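# Open the refrigerator door wide and leave it open

## Task

Swing the refrigerator door to a wide-open position so that it stays open without the robot holding it. Moving the door violently, whether opening or closing, counts as failure, and so does the robot toppling or finishing in a tilted state.

## Robot and tools

Robot: a wheeled base with a vertical column, a head with one tilt joint and two six-joint arms (left and right), each ending in a two-finger gripper. The base drives forward or back and turns in place; it cannot go sideways. Folded, the robot measures 0.73 m long, 0.62 m wide and 1.88 m tall, with its front 0.40 m ahead of the column.

Frames: the base frame sits on the floor under the column, midway between the drive wheels, with x forward, y to the left and z up. left_hand and right_hand are reported in this frame as the point where the fingers meet (tips reach 8 mm further). The hand's z axis runs along the fingers and its y axis across the opening. The odometry frame is the base frame as it was when the scene began. Headings grow to the left, range -3.142 to 3.142.

execute_actions: argument actions is a list holding zero or one action. An action may contain base, joints, or both, plus optional speeds. base holds exactly one key: translate_m (a relative straight move in metres from where the base last reported itself, forward positive, -3 to 3) or rotate_rad (a relative turn in radians, counter-clockwise/left positive, -3.2 to 3.2). joints is a map from joint name to an absolute target: head_tilt_rad -0.61 to 1.308 (positive tilts down, 0 roughly level); left_/right_joint1_rad -2.879 to 2.879; joint2 0 to 3.141; joint3 0 to 3.019; joint4 -1.692 to 1.57; joint5 -1.57 to 1.57 (positive swings the hand to the robot's right); joint6 -2.094 to 2.094 (positive rolls clockwise seen from behind); left_/right_gripper_m 0 to 0.093, the fingertip gap in metres. Done-tolerances: head 0.03, joints 1-6 0.045, 0.14, 0.09, 0.055, 0.03, 0.035, gripper 0.003. speeds caps this action's translate_m (0.05 to 0.8 m/s) or rotate_rad (0.1 to 1 rad/s); defaults are the maxima. A base move that would need more than 8.667 s at its cap is rejected. cameras chooses images: any of cam_head_left, cam_head_right, cam_left_wrist, cam_right_wrist, nav_camera, or all; omitted or null means all, [] means none. Unknown keys, bad names or out-of-range numbers reject the call and nothing moves. Joints or base not mentioned may still be driving toward older targets. An empty list just reports state and images.

wait: seconds from 0 to 10; commands nothing new. zoom_image: camera plus region [x0, y0, x1, y1] in pixels from the top-left, at most 504 by 504, on that camera's latest full image. finished_scene: scene number; it ends the scene for good and reports success, so call it only once the door stays open on its own.

Arm geometry (approximate): with joint1 at -1.57 (left) or 1.57 (right) and joints 5, 6 at 0, the arm hangs in a vertical forward plane 0.23 m beside the column. Let a = j2 - 0.35, b = 1.05 + j2 - j3, c = b - j4 (c = 1.57 means fingers straight down). Hand ahead = 0.12 + 0.39 sin a + 0.38 cos b + 0.25 cos c; height = 1.46 + 0.39 cos a - 0.38 sin b - 0.25 sin c. Example: j2, j3, j4 = 0.93, 0.78, 0.14 gives 0.60 m ahead, 1.21 m up. Real hands usually sit up to 5 cm lower and nearer the column (more under load). Reach is about 1 m from the shoulder, lowest about 0.47 m up; the floor is out of reach. Small target changes (under about 0.03 rad, or 0.08 rad for joints 2 and 3) may not move anything. Arm speed cannot be lowered, so touch things gently by stepping about 0.05 rad per call from your previous target.

Gripper: fingers 7 cm long; outer span is 1 cm wider than the gap at the tips and 5 cm at the base; the body behind is 10 by 7 cm. To grasp, command a gap smaller than the object; off_target is then expected. A reported gap staying 0.002 m or more above target means something is held.

Results: base_status and joint_status tell how each commanded motion ended: done, off_target (resting short, maybe still pushing), contact_stop (base only, a wheel stalled; back off 0.05 m before retrying or turning), time_out (the arm stopped; it keeps pushing toward a nearby target and resumes if freed), not_followed under a joint command not followed line with a cause (a self-collision check withheld the arm; move the offending joints back 0.05 rad or more, or move the other arm). on_its_own lists uncommanded behaviour; held at is the held target. motor_effort gives wheel efforts in percent (positive pushes forward) with a bracketed peak; readings are noisy and offset. turned_by_wheels versus turned_by_imu differing by over about 4 % and 0.05 rad means a collision or slip. base_tilt is in degrees (forward, right positive); a forward drop of 0.5 degrees during a move means the base is leaning back, so reverse 0.05 m. wheel_motors_off = 1 means the wheels were cut for 2 s after about 3 s of hard pushing; the base then does not hold position. Motor temperatures lists each arm's joints; MOTOR HOT appears from 85 °C, and at 100 °C that arm goes limp (OVER-TEMPERATURE FAULT). To relieve a pushing arm, resend its current joint positions as targets.

Cameras: head cameras sit 1.47 to 1.58 m up, looking forward and down by about head_tilt_rad; straight ahead may be off-centre by up to 0.3 rad. Wrist cameras look along the fingers, tilted 0.62 rad toward the hand's +x; closed fingertips are at the picture centre; picture right is the hand's -y. nav_camera is at the base front, 0.23 m up, facing ahead.

Avoid: slamming the door, tipping the robot, arms colliding or pressing on each other, prolonged hard pushing by arms or base, and dropping things.

Each tool is called after "Request:" in YAML: its name, and indented under it one key for each argument.

## Session

Request:
execute_actions:
  actions: []

Scene clock: 0.00 s.
Motor temperatures (°C, as the motors report them): left_arm=[24 25 26 23 26 25] | right_arm=[25 24 25 24 27 25]
base_odometry: x=+0.000 y=+0.000 heading=+0.000 (m, m, rad; odometry frame)
turned_by_wheels: +0.000 (rad since the last result)
turned_by_imu: +0.000 (rad since the last result)
base_tilt: forward=-0.6 right=-0.3 (deg)
base_status: not commanded
joint_positions: head_tilt_rad=+0.858 left_joint1_rad=-1.600 left_joint2_rad=+0.870 left_joint3_rad=+0.381 left_joint4_rad=-0.933 left_joint5_rad=-0.019 left_joint6_rad=-0.080 left_gripper_m=+0.094 right_joint1_rad=+1.575 right_joint2_rad=+0.846 right_joint3_rad=+0.419 right_joint4_rad=-0.969 right_joint5_rad=+0.000 right_joint6_rad=-0.009 right_gripper_m=+0.094
joint_status: not commanded
wheel_motors_off: 0
motor_effort: left_wheel=+3 right_wheel=+0 (%)
left_hand: x=+0.1371 y=+0.2219 z=+1.2548 quat_wxyz=(+0.434, +0.020, -0.901, -0.018) (m; base frame)
right_hand: x=+0.1567 y=-0.2245 z=+1.2559 quat_wxyz=(+0.423, +0.006, -0.906, -0.003) (m; base frame)
pictures: cam_head_left, cam_head_right, cam_left_wrist, cam_right_wrist, nav_camera
Images, in order (width x height): cam_head_left 672x504, cam_head_right 672x504, cam_left_wrist 504x504, cam_right_wrist 504x504, nav_camera 672x504.

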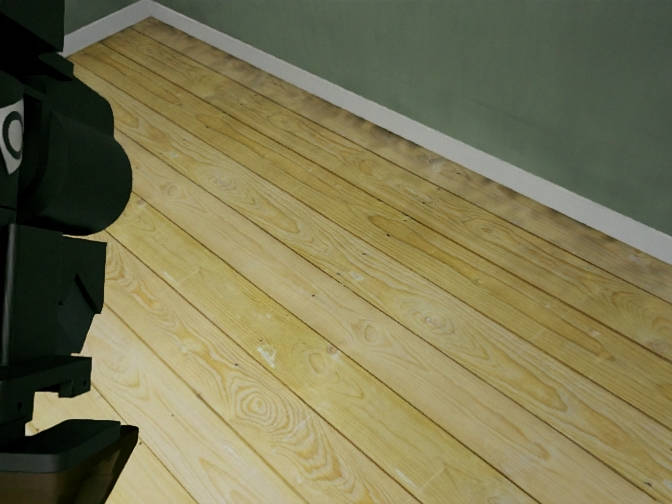

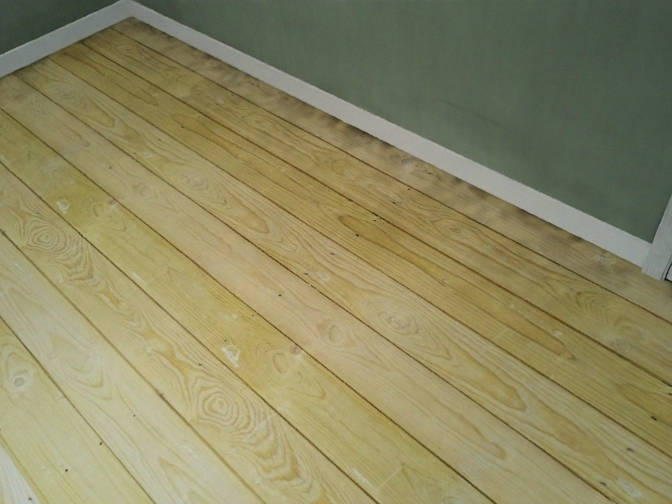

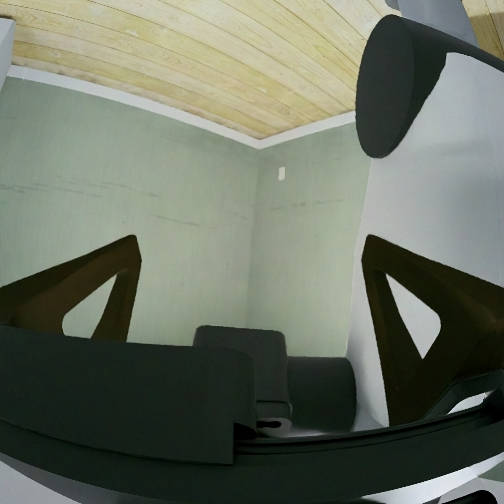

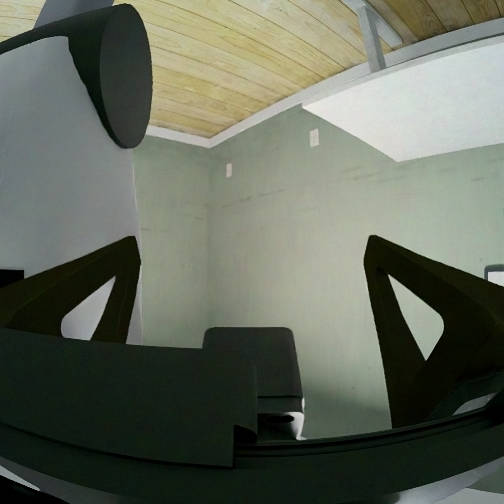

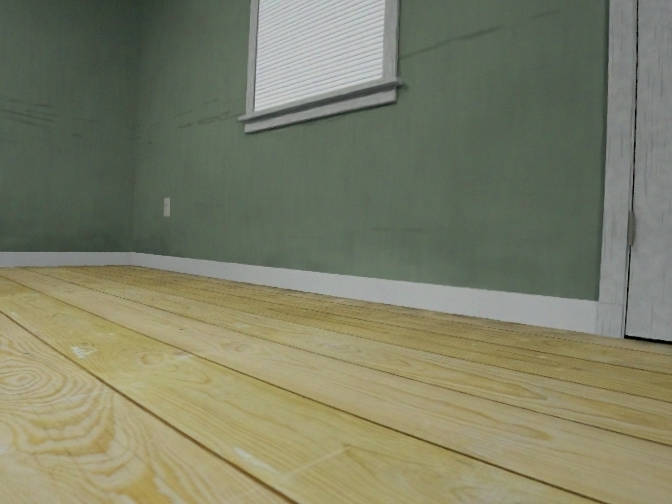

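Request:
execute_actions:
  actions:
    - {"base":{"rotate_rad":2.0},"joints":{"head_tilt_rad":0.3}}
  cameras: ["cam_head_left","cam_head_right","nav_camera"]

Scene clock: 8.77 s.
Motor temperatures (°C, as the motors report them): left_arm=[24 25 26 23 26 25] | right_arm=[25 24 25 24 27 25]
base_odometry: x=+0.000 y=+0.000 heading=+2.000 (m, m, rad; odometry frame)
turned_by_wheels: +2.000 (rad since the last result)
turned_by_imu: +1.988 (rad since the last result)
base_tilt: forward=-0.6 right=-0.2 (deg)
base_status: done
joint_positions: head_tilt_rad=+0.319 left_joint1_rad=-1.600 left_joint2_rad=+0.870 left_joint3_rad=+0.381 left_joint4_rad=-0.933 left_joint5_rad=-0.019 left_joint6_rad=-0.080 left_gripper_m=+0.094 right_joint1_rad=+1.575 right_joint2_rad=+0.846 right_joint3_rad=+0.419 right_joint4_rad=-0.969 right_joint5_rad=+0.000 right_joint6_rad=-0.009 right_gripper_m=+0.094
joint_status: all done
wheel_motors_off: 0
motor_effort: left_wheel=-3(42) right_wheel=+3(28) (%)
left_hand: x=+0.1371 y=+0.2219 z=+1.2548 quat_wxyz=(+0.434, +0.020, -0.901, -0.018) (m; base frame)
right_hand: x=+0.1567 y=-0.2245 z=+1.2559 quat_wxyz=(+0.423, +0.006, -0.906, -0.003) (m; base frame)
pictures: cam_head_left, cam_head_right, nav_camera
Images, in order (width x height): cam_head_left 672x504, cam_head_right 672x504, nav_camera 672x504.

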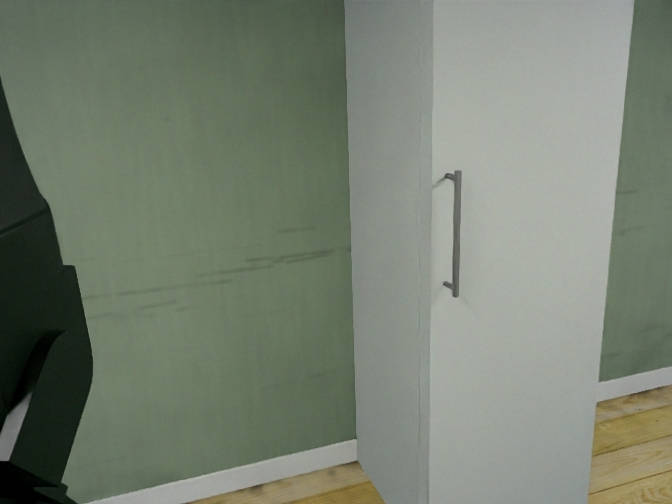

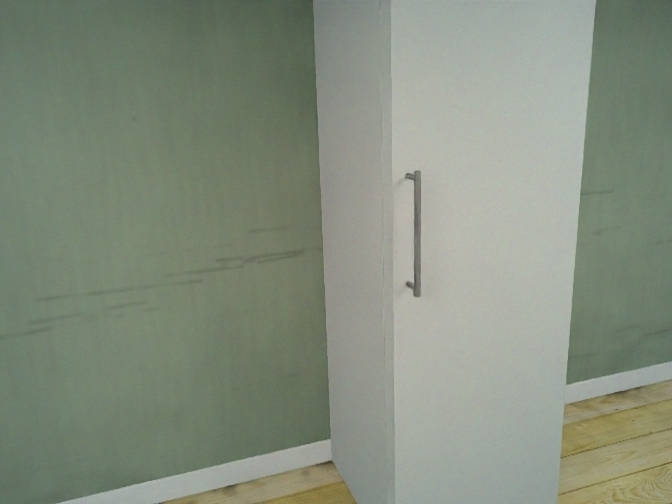

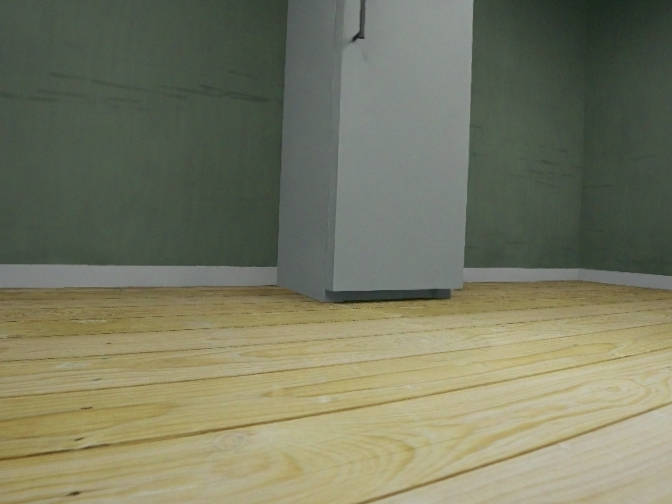

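Request:
execute_actions:
  actions:
    - {"base":{"rotate_rad":0.1},"joints":{"head_tilt_rad":0.45,"right_joint2_rad":1.75,"right_joint3_rad":1.4,"right_joint4_rad":1.2}}
  cameras: ["nav_camera"]

Request:
execute_actions:
  actions:
    - {"base":{"translate_m":0.4}}
  cameras: ["cam_head_left","cam_head_right","nav_camera","cam_right_wrist"]

Scene clock: 37.97 s.
Motor temperatures (°C, as the motors report them): left_arm=[24 25 26 23 26 25] | right_arm=[25 24 25 24 27 25]
base_odometry: x=+0.000 y=+0.000 heading=+2.099 (m, m, rad; odometry frame)
turned_by_wheels: +0.099 (rad since the last result)
turned_by_imu: +0.097 (rad since the last result)
base_tilt: forward=-0.5 right=-0.2 (deg)
base_status: done
joint_positions: head_tilt_rad=+0.454 left_joint1_rad=-1.600 left_joint2_rad=+0.870 left_joint3_rad=+0.381 left_joint4_rad=-0.933 left_joint5_rad=-0.019 left_joint6_rad=-0.080 left_gripper_m=+0.094 right_joint1_rad=+1.575 right_joint2_rad=+1.752 right_joint3_rad=+1.388 right_joint4_rad=+1.178 right_joint5_rad=+0.000 right_joint6_rad=-0.009 right_gripper_m=+0.094
joint_status: all done
wheel_motors_off: 0
motor_effort: left_wheel=-4(32) right_wheel=+6(30) (%)
left_hand: x=+0.1371 y=+0.2219 z=+1.2548 quat_wxyz=(+0.434, +0.020, -0.901, -0.018) (m; base frame)
right_hand: x=+0.8035 y=-0.2224 z=+1.0853 quat_wxyz=(-0.620, +0.003, -0.785, +0.001) (m; base frame)
pictures: nav_camera
Images, in order (width x height): nav_camera 672x504.

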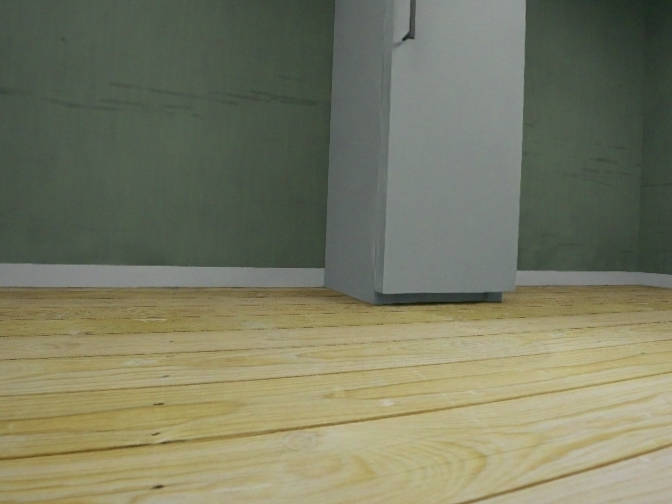

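Scene clock: 40.30 s.
Motor temperatures (°C, as the motors report them): left_arm=[24 25 26 23 26 25] | right_arm=[25 25 25 24 27 25]
base_odometry: x=-0.202 y=+0.345 heading=+2.100 (m, m, rad; odometry frame)
turned_by_wheels: +0.001 (rad since the last result)
turned_by_imu: -0.001 (rad since the last result)
base_tilt: forward=-0.6 right=-0.2 (deg)
base_status: done
joint_positions: head_tilt_rad=+0.455 left_joint1_rad=-1.600 left_joint2_rad=+0.870 left_joint3_rad=+0.380 left_joint4_rad=-0.933 left_joint5_rad=-0.019 left_joint6_rad=-0.080 left_gripper_m=+0.094 right_joint1_rad=+1.575 right_joint2_rad=+1.752 right_joint3_rad=+1.389 right_joint4_rad=+1.178 right_joint5_rad=+0.000 right_joint6_rad=-0.009 right_gripper_m=+0.094
joint_status: not commanded
wheel_motors_off: 0
motor_effort: left_wheel=+1(64) right_wheel=-2(61) (%)
left_hand: x=+0.1366 y=+0.2220 z=+1.2549 quat_wxyz=(+0.434, +0.020, -0.900, -0.018) (m; base frame)
right_hand: x=+0.8040 y=-0.2224 z=+1.0856 quat_wxyz=(-0.620, +0.003, -0.784, +0.001) (m; base frame)
pictures: cam_head_left, cam_head_right, cam_right_wrist, nav_camera
Images, in order (width x height): cam_head_left 672x504, cam_head_right 672x504, cam_right_wrist 504x504, nav_camera 672x504.

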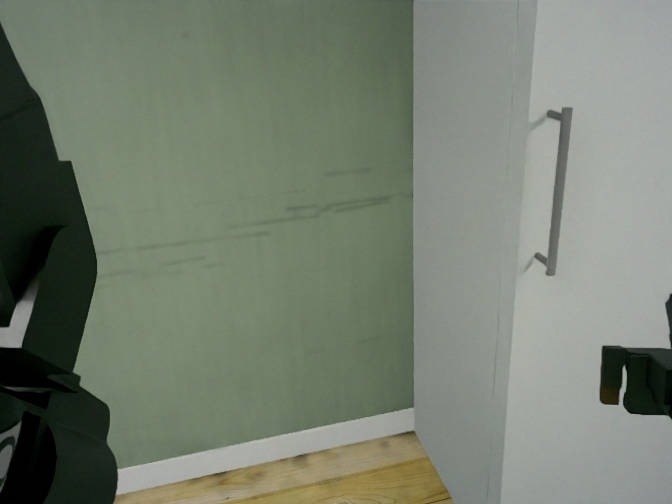

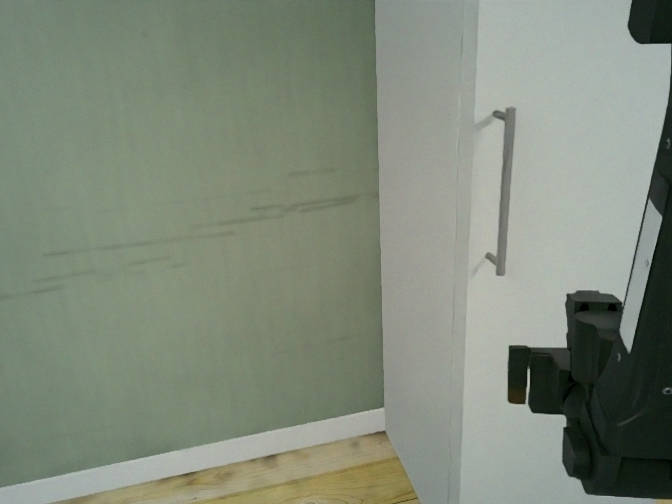

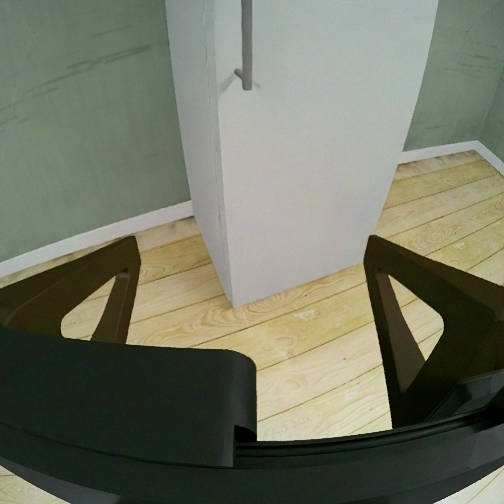

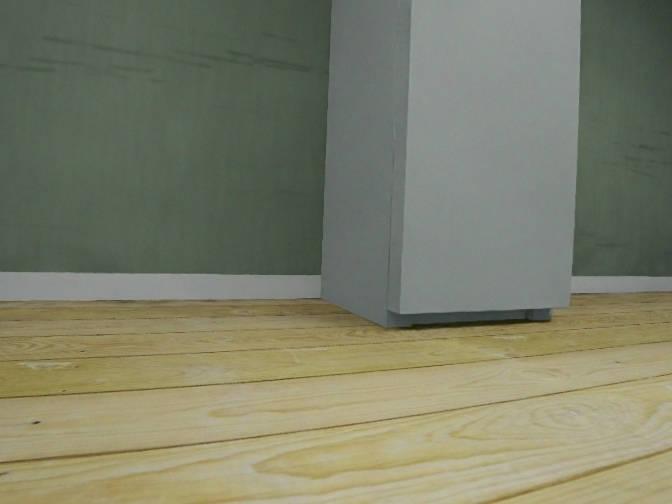

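Request:
execute_actions:
  actions:
    - {"base":{"translate_m":0.35}}
  cameras: ["cam_head_right","cam_right_wrist"]

Scene clock: 47.57 s.
Motor temperatures (°C, as the motors report them): left_arm=[24 25 26 23 26 25] | right_arm=[25 26 25 24 27 25]
base_odometry: x=-0.378 y=+0.648 heading=+2.100 (m, m, rad; odometry frame)
turned_by_wheels: +0.000 (rad since the last result)
turned_by_imu: -0.002 (rad since the last result)
base_tilt: forward=-0.5 right=-0.2 (deg)
base_status: done
joint_positions: head_tilt_rad=+0.455 left_joint1_rad=-1.600 left_joint2_rad=+0.870 left_joint3_rad=+0.381 left_joint4_rad=-0.933 left_joint5_rad=-0.019 left_joint6_rad=-0.080 left_gripper_m=+0.094 right_joint1_rad=+1.575 right_joint2_rad=+1.751 right_joint3_rad=+1.392 right_joint4_rad=+1.178 right_joint5_rad=+0.000 right_joint6_rad=-0.009 right_gripper_m=+0.094
joint_status: not commanded
wheel_motors_off: 0
motor_effort: left_wheel=+1(43) right_wheel=+0(52) (%)
left_hand: x=+0.1373 y=+0.2219 z=+1.2547 quat_wxyz=(+0.434, +0.020, -0.901, -0.018) (m; base frame)
right_hand: x=+0.8055 y=-0.2224 z=+1.0869 quat_wxyz=(-0.622, +0.003, -0.783, +0.001) (m; base frame)
pictures: cam_head_right, cam_right_wrist
Images, in order (width x height): cam_head_right 672x504, cam_right_wrist 504x504.

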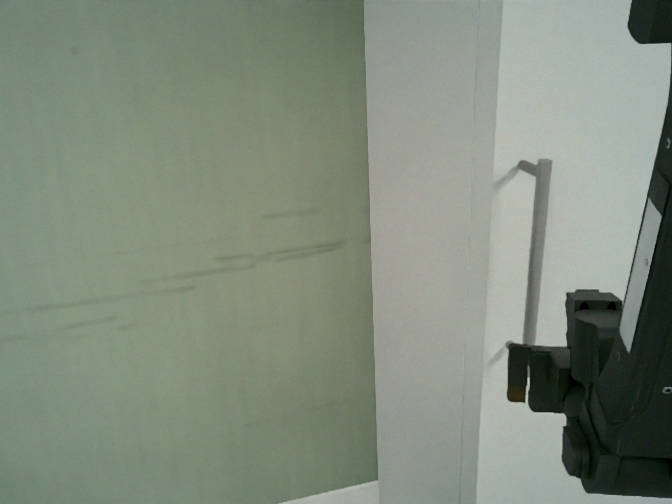

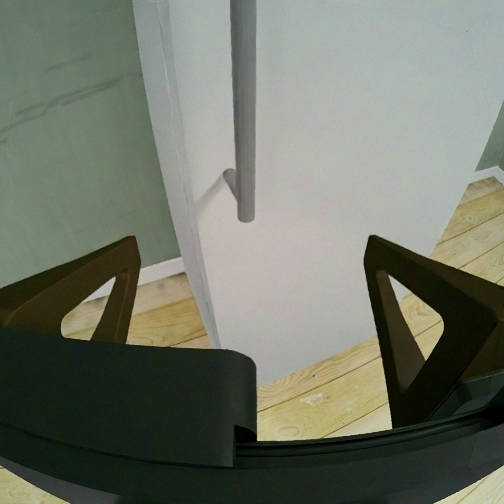

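Request:
execute_actions:
  actions:
    - {"base":{"translate_m":0.16},"speeds":{"translate_m":0.2}}
  cameras: ["cam_head_right","cam_right_wrist"]

Request:
execute_actions:
  actions:
    - {"joints":{"right_gripper_m":0.0}}
  cameras: ["cam_right_wrist"]

Scene clock: 60.43 s.
Motor temperatures (°C, as the motors report them): left_arm=[24 25 26 23 26 25] | right_arm=[25 27 25 25 27 25]
base_odometry: x=-0.459 y=+0.786 heading=+2.100 (m, m, rad; odometry frame)
turned_by_wheels: +0.000 (rad since the last result)
turned_by_imu: -0.002 (rad since the last result)
base_tilt: forward=-0.6 right=-0.3 (deg)
base_status: done
joint_positions: head_tilt_rad=+0.455 left_joint1_rad=-1.600 left_joint2_rad=+0.870 left_joint3_rad=+0.379 left_joint4_rad=-0.933 left_joint5_rad=-0.019 left_joint6_rad=-0.080 left_gripper_m=+0.094 right_joint1_rad=+1.575 right_joint2_rad=+1.751 right_joint3_rad=+1.392 right_joint4_rad=+1.178 right_joint5_rad=+0.000 right_joint6_rad=-0.009 right_gripper_m=+0.094
joint_status: not commanded
wheel_motors_off: 0
motor_effort: left_wheel=+0(41) right_wheel=+1(38) (%)
left_hand: x=+0.1362 y=+0.2220 z=+1.2550 quat_wxyz=(+0.435, +0.020, -0.900, -0.018) (m; base frame)
right_hand: x=+0.8056 y=-0.2224 z=+1.0870 quat_wxyz=(-0.622, +0.003, -0.783, +0.001) (m; base frame)
pictures: cam_head_right, cam_right_wrist
Images, in order (width x height): cam_head_right 672x504, cam_right_wrist 504x504.

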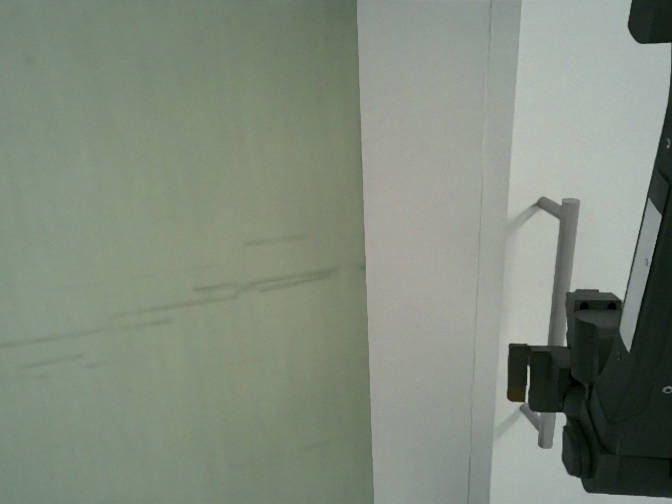

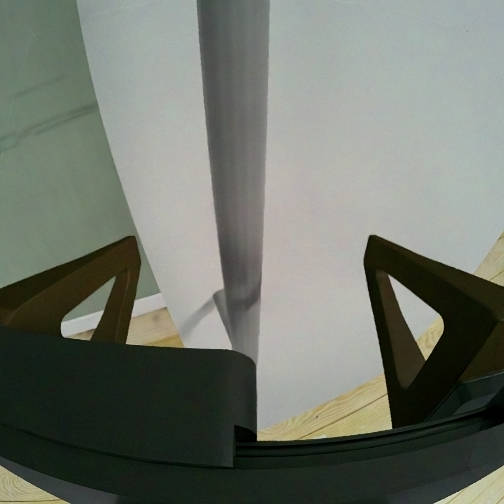

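Scene clock: 61.27 s.
Motor temperatures (°C, as the motors report them): left_arm=[24 25 26 23 26 25] | right_arm=[25 27 25 25 27 25]
base_odometry: x=-0.459 y=+0.786 heading=+2.100 (m, m, rad; odometry frame)
turned_by_wheels: +0.000 (rad since the last result)
turned_by_imu: +0.000 (rad since the last result)
base_tilt: forward=-0.5 right=-0.2 (deg)
base_status: not commanded
joint_positions: head_tilt_rad=+0.455 left_joint1_rad=-1.600 left_joint2_rad=+0.870 left_joint3_rad=+0.379 left_joint4_rad=-0.933 left_joint5_rad=-0.019 left_joint6_rad=-0.080 left_gripper_m=+0.094 right_joint1_rad=+1.580 right_joint2_rad=+1.752 right_joint3_rad=+1.388 right_joint4_rad=+1.178 right_joint5_rad=-0.006 right_joint6_rad=-0.009 right_gripper_m=+0.000
joint_status: all done
wheel_motors_off: 0
motor_effort: left_wheel=+3(4) right_wheel=-1(0) (%)
left_hand: x=+0.1362 y=+0.2220 z=+1.2550 quat_wxyz=(+0.435, +0.020, -0.900, -0.018) (m; base frame)
right_hand: x=+0.8034 y=-0.2184 z=+1.0850 quat_wxyz=(-0.620, +0.005, -0.785, -0.004) (m; base frame)
pictures: cam_right_wrist
Images, in order (width x height): cam_right_wrist 504x504.

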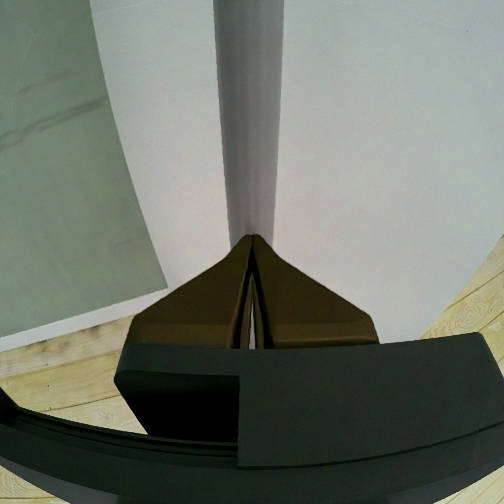

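Just touched the tip.

Request:
execute_actions:
  actions:
    - {"joints":{"right_gripper_m":0.06}}
  cameras: []

Request:
execute_actions:
  actions:
    - {"base":{"translate_m":0.04},"speeds":{"translate_m":0.1}}
  cameras: []

Request:
execute_actions:
  actions:
    - {"joints":{"right_gripper_m":0.0}}
  cameras: ["cam_right_wrist"]

Request:
execute_actions:
  actions:
    - {"base":{"translate_m":-0.12},"speeds":{"translate_m":0.06}}
  cameras: ["cam_head_right","cam_right_wrist","nav_camera"]

Scene clock: 76.10 s.
Motor temperatures (°C, as the motors report them): left_arm=[24 25 26 23 26 25] | right_arm=[25 27 26 25 27 25]
base_odometry: x=-0.459 y=+0.786 heading=+2.100 (m, m, rad; odometry frame)
turned_by_wheels: +0.000 (rad since the last result)
turned_by_imu: -0.001 (rad since the last result)
base_tilt: forward=-0.6 right=-0.2 (deg)
base_status: not commanded
joint_positions: head_tilt_rad=+0.455 left_joint1_rad=-1.600 left_joint2_rad=+0.870 left_joint3_rad=+0.379 left_joint4_rad=-0.933 left_joint5_rad=-0.019 left_joint6_rad=-0.080 left_gripper_m=+0.094 right_joint1_rad=+1.580 right_joint2_rad=+1.752 right_joint3_rad=+1.388 right_joint4_rad=+1.178 right_joint5_rad=-0.004 right_joint6_rad=-0.009 right_gripper_m=+0.060
joint_status: all done
wheel_motors_off: 0
motor_effort: left_wheel=+2(2) right_wheel=+0(1) (%)
left_hand: x=+0.1362 y=+0.2220 z=+1.2550 quat_wxyz=(+0.435, +0.020, -0.900, -0.018) (m; base frame)
right_hand: x=+0.8034 y=-0.2187 z=+1.0850 quat_wxyz=(-0.620, +0.004, -0.785, -0.003) (m; base frame)
pictures: none
No camera images: the call's "cameras" was empty. Leave "cameras" out to get every camera's image.

Scene clock: 77.37 s.
Motor temperatures (°C, as the motors report them): left_arm=[24 25 26 23 26 25] | right_arm=[25 27 26 25 27 25]
base_odometry: x=-0.479 y=+0.820 heading=+2.101 (m, m, rad; odometry frame)
turned_by_wheels: +0.000 (rad since the last result)
turned_by_imu: +0.000 (rad since the last result)
base_tilt: forward=-0.5 right=-0.3 (deg)
base_status: done
joint_positions: head_tilt_rad=+0.455 left_joint1_rad=-1.600 left_joint2_rad=+0.870 left_joint3_rad=+0.379 left_joint4_rad=-0.933 left_joint5_rad=-0.019 left_joint6_rad=-0.080 left_gripper_m=+0.094 right_joint1_rad=+1.580 right_joint2_rad=+1.752 right_joint3_rad=+1.390 right_joint4_rad=+1.178 right_joint5_rad=-0.004 right_joint6_rad=-0.009 right_gripper_m=+0.060
joint_status: not commanded
wheel_motors_off: 0
motor_effort: left_wheel=+0(39) right_wheel=+1(37) (%)
left_hand: x=+0.1361 y=+0.2220 z=+1.2551 quat_wxyz=(+0.435, +0.020, -0.900, -0.018) (m; base frame)
right_hand: x=+0.8040 y=-0.2187 z=+1.0855 quat_wxyz=(-0.621, +0.004, -0.784, -0.003) (m; base frame)
pictures: none
No camera images: the call's "cameras" was empty. Leave "cameras" out to get every camera's image.

Scene clock: 78.00 s.
Motor temperatures (°C, as the motors report them): left_arm=[24 25 26 23 26 25] | right_arm=[25 27 26 25 27 25]
base_odometry: x=-0.479 y=+0.820 heading=+2.101 (m, m, rad; odometry frame)
turned_by_wheels: +0.000 (rad since the last result)
turned_by_imu: +0.000 (rad since the last result)
base_tilt: forward=-0.5 right=-0.3 (deg)
base_status: not commanded
joint_positions: head_tilt_rad=+0.455 left_joint1_rad=-1.600 left_joint2_rad=+0.870 left_joint3_rad=+0.379 left_joint4_rad=-0.933 left_joint5_rad=-0.019 left_joint6_rad=-0.080 left_gripper_m=+0.094 right_joint1_rad=+1.580 right_joint2_rad=+1.752 right_joint3_rad=+1.390 right_joint4_rad=+1.178 right_joint5_rad=-0.005 right_joint6_rad=-0.012 right_gripper_m=+0.016
joint_status: right_gripper_m off_target (ended at +0.016, target +0.000)
wheel_motors_off: 0
motor_effort: left_wheel=+3(1) right_wheel=-2(1) (%)
left_hand: x=+0.1361 y=+0.2220 z=+1.2551 quat_wxyz=(+0.435, +0.020, -0.900, -0.018) (m; base frame)
right_hand: x=+0.8040 y=-0.2184 z=+1.0855 quat_wxyz=(-0.621, +0.006, -0.784, -0.003) (m; base frame)
pictures: cam_right_wrist
Images, in order (width x height): cam_right_wrist 504x504.

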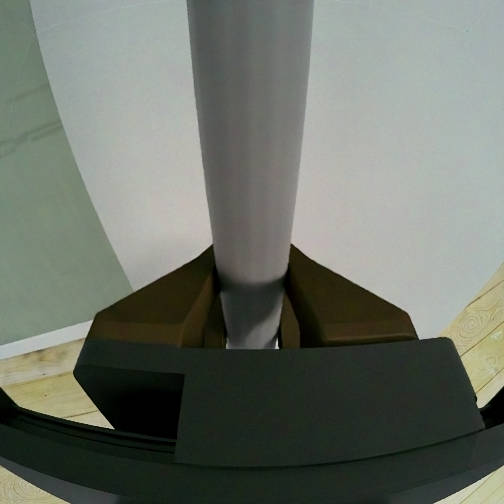

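Scene clock: 80.93 s.
Motor temperatures (°C, as the motors report them): left_arm=[24 26 26 23 26 25] | right_arm=[25 27 26 25 27 25]
base_odometry: x=-0.419 y=+0.717 heading=+2.099 (m, m, rad; odometry frame)
turned_by_wheels: -0.001 (rad since the last result)
turned_by_imu: -0.002 (rad since the last result)
base_tilt: forward=-0.6 right=-0.3 (deg)
base_status: done
joint_positions: head_tilt_rad=+0.455 left_joint1_rad=-1.600 left_joint2_rad=+0.870 left_joint3_rad=+0.379 left_joint4_rad=-0.933 left_joint5_rad=-0.019 left_joint6_rad=-0.080 left_gripper_m=+0.094 right_joint1_rad=+1.580 right_joint2_rad=+1.749 right_joint3_rad=+1.401 right_joint4_rad=+1.177 right_joint5_rad=-0.004 right_joint6_rad=-0.012 right_gripper_m=+0.000
joint_status: not commanded
wheel_motors_off: 0
on_its_own: right_gripper_m moved -0.016 to your old target +0.000
motor_effort: left_wheel=-3(39) right_wheel=+2(55) (%)
left_hand: x=+0.1361 y=+0.2220 z=+1.2551 quat_wxyz=(+0.435, +0.020, -0.900, -0.018) (m; base frame)
right_hand: x=+0.8103 y=-0.2187 z=+1.0913 quat_wxyz=(-0.626, +0.005, -0.780, -0.002) (m; base frame)
pictures: cam_head_right, cam_right_wrist, nav_camera
Images, in order (width x height): cam_head_right 672x504, cam_right_wrist 504x504, nav_camera 672x504.

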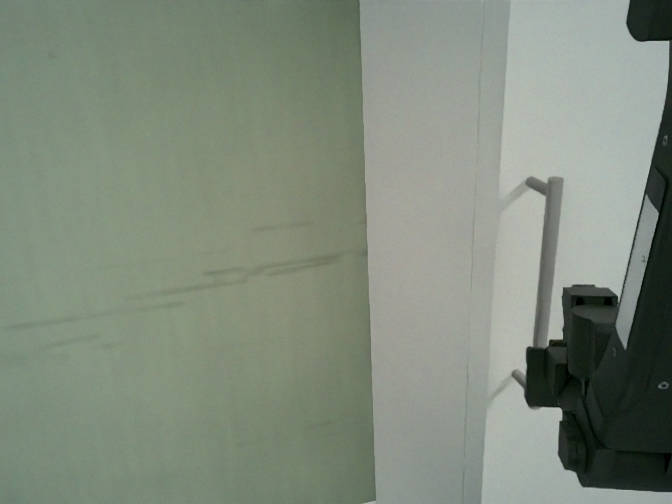

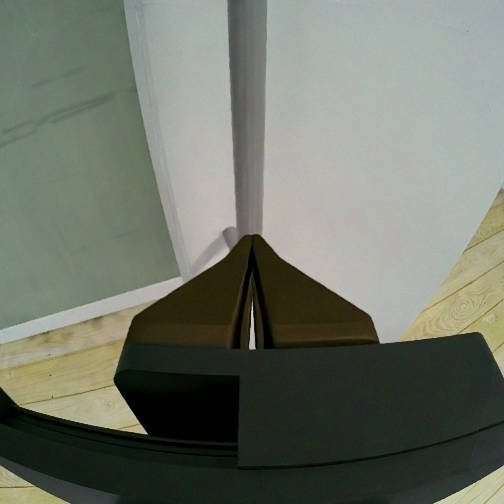

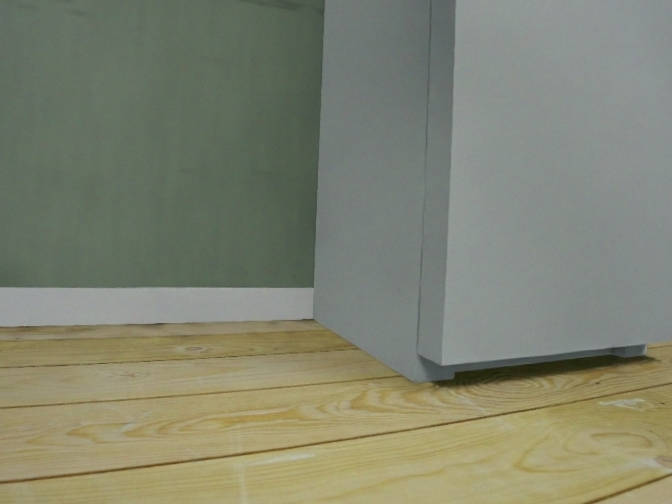

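Request:
execute_actions:
  actions:
    - {"base":{"rotate_rad":0.3},"joints":{"right_joint5_rad":1.2,"right_gripper_m":0.06,"right_joint4_rad":1.4}}
  cameras: ["cam_head_right","cam_right_wrist","nav_camera"]

Scene clock: 100.63 s.
Motor temperatures (°C, as the motors report them): left_arm=[24 26 26 23 26 25] | right_arm=[25 28 25 25 27 25]
base_odometry: x=-0.419 y=+0.717 heading=+2.398 (m, m, rad; odometry frame)
turned_by_wheels: +0.299 (rad since the last result)
turned_by_imu: +0.292 (rad since the last result)
base_tilt: forward=-0.6 right=-0.3 (deg)
base_status: done
joint_positions: head_tilt_rad=+0.455 left_joint1_rad=-1.600 left_joint2_rad=+0.870 left_joint3_rad=+0.379 left_joint4_rad=-0.933 left_joint5_rad=-0.019 left_joint6_rad=-0.080 left_gripper_m=+0.094 right_joint1_rad=+1.579 right_joint2_rad=+1.749 right_joint3_rad=+1.401 right_joint4_rad=+1.377 right_joint5_rad=+1.196 right_joint6_rad=-0.012 right_gripper_m=+0.060
joint_status: all done
wheel_motors_off: 0
motor_effort: left_wheel=-3(53) right_wheel=+1(49) (%)
left_hand: x=+0.1361 y=+0.2220 z=+1.2551 quat_wxyz=(+0.435, +0.020, -0.900, -0.018) (m; base frame)
right_hand: x=+0.7077 y=-0.3809 z=+1.1410 quat_wxyz=(-0.576, -0.392, -0.594, +0.402) (m; base frame)
pictures: cam_head_right, cam_right_wrist, nav_camera
Images, in order (width x height): cam_head_right 672x504, cam_right_wrist 504x504, nav_camera 672x504.

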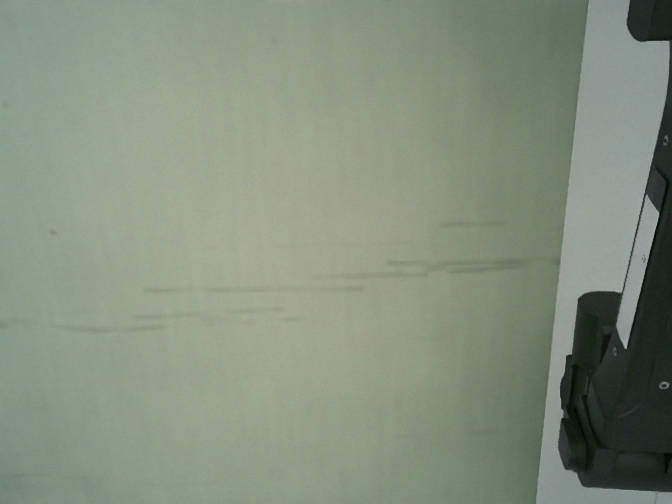

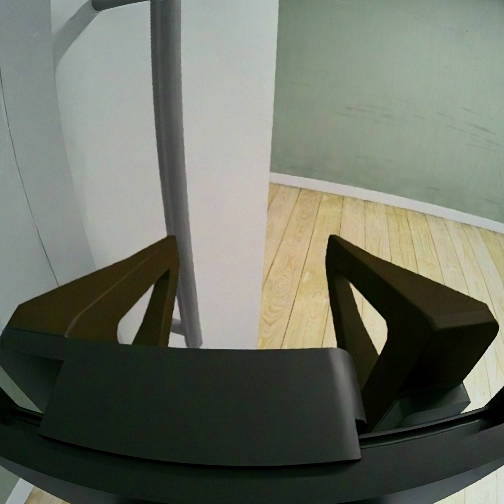

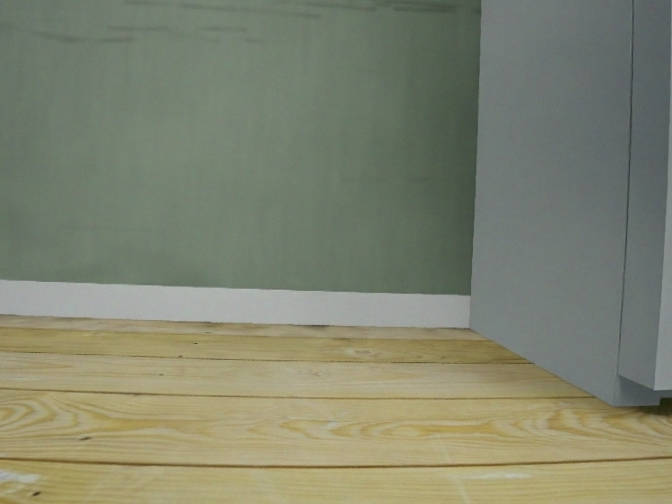

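Request:
execute_actions:
  actions:
    - {"base":{"translate_m":0.09},"speeds":{"translate_m":0.15}}
  cameras: ["cam_right_wrist"]

Request:
execute_actions:
  actions:
    - {"joints":{"right_joint1_rad":1.48}}
  cameras: ["cam_right_wrist"]

Scene clock: 114.83 s.
Motor temperatures (°C, as the motors report them): left_arm=[24 26 26 23 26 25] | right_arm=[25 28 25 25 27 25]
base_odometry: x=-0.485 y=+0.778 heading=+2.399 (m, m, rad; odometry frame)
turned_by_wheels: +0.001 (rad since the last result)
turned_by_imu: -0.001 (rad since the last result)
base_tilt: forward=-0.6 right=-0.3 (deg)
base_status: done
joint_positions: head_tilt_rad=+0.455 left_joint1_rad=-1.600 left_joint2_rad=+0.870 left_joint3_rad=+0.379 left_joint4_rad=-0.933 left_joint5_rad=-0.019 left_joint6_rad=-0.080 left_gripper_m=+0.094 right_joint1_rad=+1.579 right_joint2_rad=+1.749 right_joint3_rad=+1.402 right_joint4_rad=+1.377 right_joint5_rad=+1.198 right_joint6_rad=-0.012 right_gripper_m=+0.060
joint_status: not commanded
wheel_motors_off: 0
motor_effort: left_wheel=+3(62) right_wheel=-1(55) (%)
left_hand: x=+0.1361 y=+0.2220 z=+1.2551 quat_wxyz=(+0.435, +0.020, -0.900, -0.018) (m; base frame)
right_hand: x=+0.7077 y=-0.3809 z=+1.1410 quat_wxyz=(-0.576, -0.392, -0.594, +0.402) (m; base frame)
pictures: cam_right_wrist
Images, in order (width x height): cam_right_wrist 504x504.

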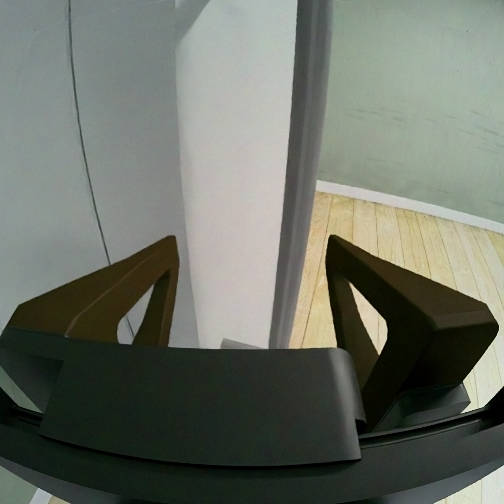

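Scene clock: 115.67 s.
Motor temperatures (°C, as the motors report them): left_arm=[24 26 26 23 26 25] | right_arm=[25 28 25 25 27 25]
base_odometry: x=-0.485 y=+0.778 heading=+2.399 (m, m, rad; odometry frame)
turned_by_wheels: +0.000 (rad since the last result)
turned_by_imu: +0.000 (rad since the last result)
base_tilt: forward=-0.6 right=-0.2 (deg)
base_status: not commanded
joint_positions: head_tilt_rad=+0.455 left_joint1_rad=-1.600 left_joint2_rad=+0.870 left_joint3_rad=+0.379 left_joint4_rad=-0.933 left_joint5_rad=-0.019 left_joint6_rad=-0.080 left_gripper_m=+0.094 right_joint1_rad=+1.469 right_joint2_rad=+1.749 right_joint3_rad=+1.402 right_joint4_rad=+1.377 right_joint5_rad=+1.198 right_joint6_rad=-0.012 right_gripper_m=+0.060
joint_status: all done
wheel_motors_off: 0
motor_effort: left_wheel=+1(2) right_wheel=-2(1) (%)
left_hand: x=+0.1361 y=+0.2220 z=+1.2551 quat_wxyz=(+0.435, +0.020, -0.900, -0.018) (m; base frame)
right_hand: x=+0.6975 y=-0.4439 z=+1.1588 quat_wxyz=(-0.583, -0.381, -0.563, +0.445) (m; base frame)
pictures: cam_right_wrist
Images, in order (width x height): cam_right_wrist 504x504.

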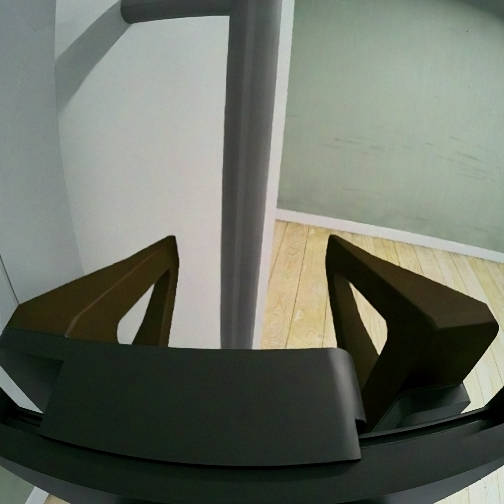

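Request:
execute_actions:
  actions:
    - {"base":{"translate_m":0.015},"joints":{"right_joint1_rad":1.39}}
  cameras: ["cam_right_wrist"]

Request:
execute_actions:
  actions:
    - {"joints":{"right_gripper_m":0.0}}
  cameras: ["cam_right_wrist"]

Scene clock: 125.80 s.
Motor temperatures (°C, as the motors report them): left_arm=[24 26 26 23 26 25] | right_arm=[25 28 25 25 27 25]
base_odometry: x=-0.496 y=+0.788 heading=+2.400 (m, m, rad; odometry frame)
turned_by_wheels: +0.001 (rad since the last result)
turned_by_imu: -0.001 (rad since the last result)
base_tilt: forward=-0.6 right=-0.2 (deg)
base_status: done
joint_positions: head_tilt_rad=+0.455 left_joint1_rad=-1.600 left_joint2_rad=+0.870 left_joint3_rad=+0.380 left_joint4_rad=-0.933 left_joint5_rad=-0.019 left_joint6_rad=-0.080 left_gripper_m=+0.094 right_joint1_rad=+1.387 right_joint2_rad=+1.749 right_joint3_rad=+1.402 right_joint4_rad=+1.377 right_joint5_rad=+1.198 right_joint6_rad=-0.012 right_gripper_m=+0.060
joint_status: all done
wheel_motors_off: 0
motor_effort: left_wheel=+5(62) right_wheel=-3(57) (%)
left_hand: x=+0.1369 y=+0.2220 z=+1.2548 quat_wxyz=(+0.434, +0.020, -0.901, -0.018) (m; base frame)
right_hand: x=+0.6874 y=-0.4900 z=+1.1761 quat_wxyz=(-0.587, -0.371, -0.539, +0.477) (m; base frame)
pictures: cam_right_wrist
Images, in order (width x height): cam_right_wrist 504x504.

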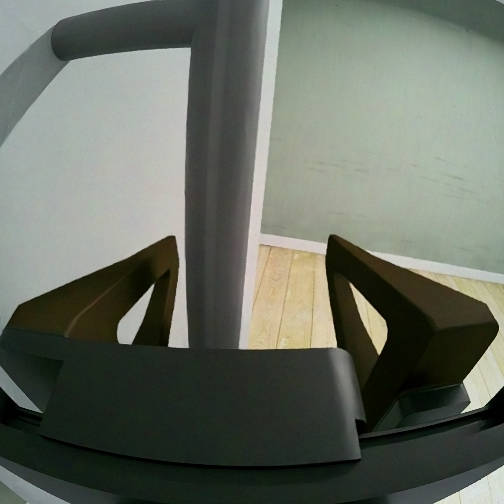

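Scene clock: 126.43 s.
Motor temperatures (°C, as the motors report them): left_arm=[24 26 26 23 26 25] | right_arm=[25 28 25 25 27 25]
base_odometry: x=-0.496 y=+0.788 heading=+2.400 (m, m, rad; odometry frame)
turned_by_wheels: +0.000 (rad since the last result)
turned_by_imu: +0.000 (rad since the last result)
base_tilt: forward=-0.6 right=-0.2 (deg)
base_status: not commanded
joint_positions: head_tilt_rad=+0.455 left_joint1_rad=-1.600 left_joint2_rad=+0.870 left_joint3_rad=+0.380 left_joint4_rad=-0.933 left_joint5_rad=-0.019 left_joint6_rad=-0.080 left_gripper_m=+0.094 right_joint1_rad=+1.392 right_joint2_rad=+1.749 right_joint3_rad=+1.420 right_joint4_rad=+1.380 right_joint5_rad=+1.175 right_joint6_rad=+0.038 right_gripper_m=+0.017
joint_status: right_gripper_m off_target (ended at +0.017, target +0.000)
wheel_motors_off: 0
motor_effort: left_wheel=+5(7) right_wheel=-9(11) (%)
left_hand: x=+0.1369 y=+0.2220 z=+1.2548 quat_wxyz=(+0.434, +0.020, -0.901, -0.018) (m; base frame)
right_hand: x=+0.6987 y=-0.4860 z=+1.1787 quat_wxyz=(-0.609, -0.382, -0.530, +0.450) (m; base frame)
pictures: cam_right_wrist
Images, in order (width x height): cam_right_wrist 504x504.

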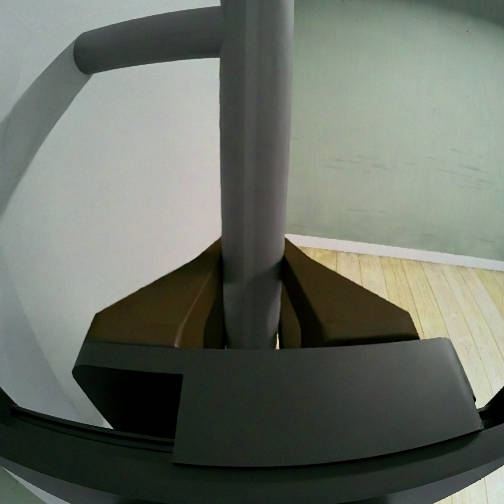

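Request:
execute_actions:
  actions:
    - {"base":{"translate_m":-0.1},"speeds":{"translate_m":0.05},"joints":{"right_joint1_rad":1.33}}
  cameras: ["cam_right_wrist","nav_camera"]

Scene clock: 135.93 s.
Motor temperatures (°C, as the motors report them): left_arm=[24 26 26 23 26 25] | right_arm=[25 28 26 25 48 25]
base_odometry: x=-0.426 y=+0.723 heading=+2.421 (m, m, rad; odometry frame)
turned_by_wheels: +0.021 (rad since the last result)
turned_by_imu: +0.018 (rad since the last result)
base_tilt: forward=-0.6 right=-0.2 (deg)
base_status: translate_m off_target (by the wheels' count: -0.096 of -0.100)
joint_positions: head_tilt_rad=+0.455 left_joint1_rad=-1.600 left_joint2_rad=+0.870 left_joint3_rad=+0.379 left_joint4_rad=-0.933 left_joint5_rad=-0.019 left_joint6_rad=-0.080 left_gripper_m=+0.094 right_joint1_rad=+1.383 right_joint2_rad=+1.743 right_joint3_rad=+1.536 right_joint4_rad=+1.312 right_joint5_rad=+0.999 right_joint6_rad=+0.005 right_gripper_m=+0.017
joint_status: right_joint1_rad time_out (moved -0.009 of -0.062)
wheel_motors_off: 0
on_its_own: right_joint1_rad reads +1.383 and still pushes toward +1.330 since a time_out
motor_effort: left_wheel=+5(44) right_wheel=-29(59) (%)
left_hand: x=+0.1361 y=+0.2220 z=+1.2551 quat_wxyz=(+0.435, +0.020, -0.900, -0.018) (m; base frame)
right_hand: x=+0.7698 y=-0.4800 z=+1.2019 quat_wxyz=(-0.649, -0.325, -0.556, +0.405) (m; base frame)
pictures: cam_right_wrist, nav_camera
Images, in order (width x height): cam_right_wrist 504x504, nav_camera 672x504.

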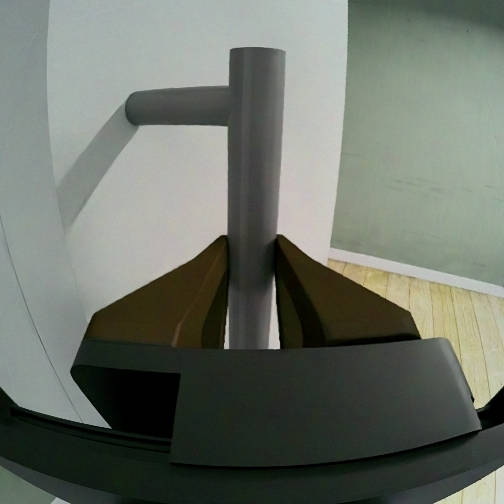

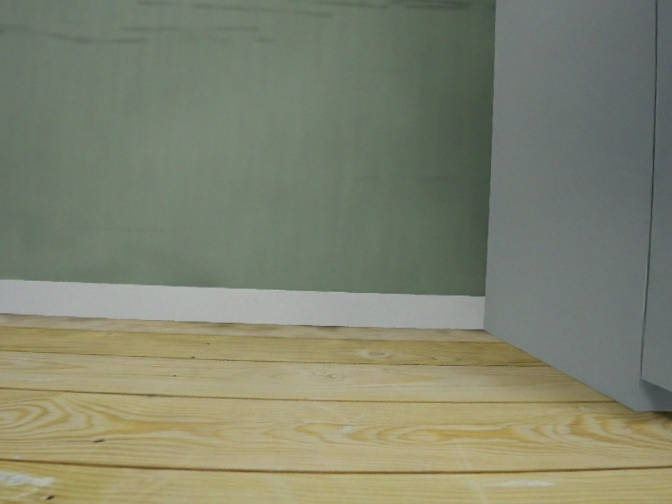

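J5 too weak; release.

Request:
execute_actions:
  actions:
    - {"base":{"translate_m":-0.25},"joints":{"right_joint1_rad":1.45,"right_joint3_rad":1.53,"right_joint5_rad":0.6,"right_gripper_m":0.04}}
  cameras: ["cam_right_wrist","nav_camera"]

Scene clock: 144.57 s.
Motor temperatures (°C, as the motors report them): left_arm=[24 26 26 23 26 25] | right_arm=[25 28 26 25 69 25]
base_odometry: x=-0.238 y=+0.558 heading=+2.423 (m, m, rad; odometry frame)
turned_by_wheels: +0.001 (rad since the last result)
turned_by_imu: +0.000 (rad since the last result)
base_tilt: forward=-0.6 right=-0.2 (deg)
base_status: done
joint_positions: head_tilt_rad=+0.455 left_joint1_rad=-1.600 left_joint2_rad=+0.870 left_joint3_rad=+0.377 left_joint4_rad=-0.933 left_joint5_rad=-0.019 left_joint6_rad=-0.080 left_gripper_m=+0.094 right_joint1_rad=+1.438 right_joint2_rad=+1.730 right_joint3_rad=+1.514 right_joint4_rad=+1.376 right_joint5_rad=+0.604 right_joint6_rad=-0.002 right_gripper_m=+0.040
joint_status: all done
wheel_motors_off: 0
motor_effort: left_wheel=+0(67) right_wheel=-1(90) (%)
left_hand: x=+0.1353 y=+0.2220 z=+1.2554 quat_wxyz=(+0.435, +0.020, -0.900, -0.018) (m; base frame)
right_hand: x=+0.8227 y=-0.4026 z=+1.2036 quat_wxyz=(-0.717, -0.201, -0.616, +0.258) (m; base frame)
pictures: cam_right_wrist, nav_camera
Images, in order (width x height): cam_right_wrist 504x504, nav_camera 672x504.

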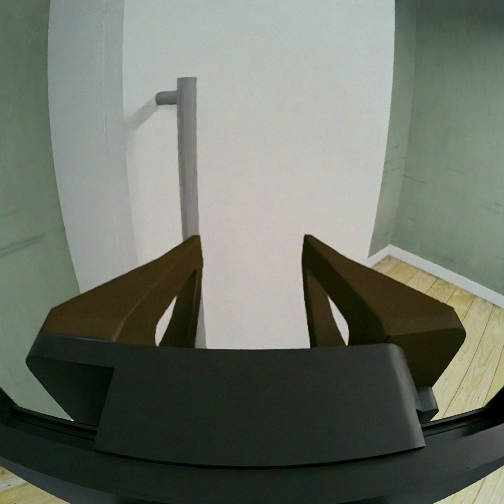

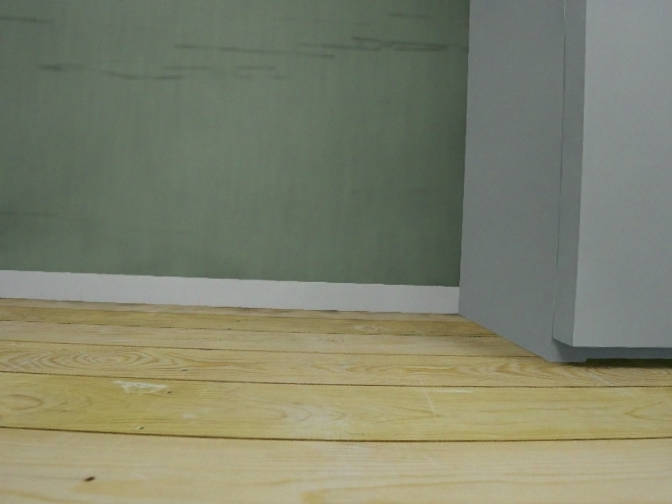

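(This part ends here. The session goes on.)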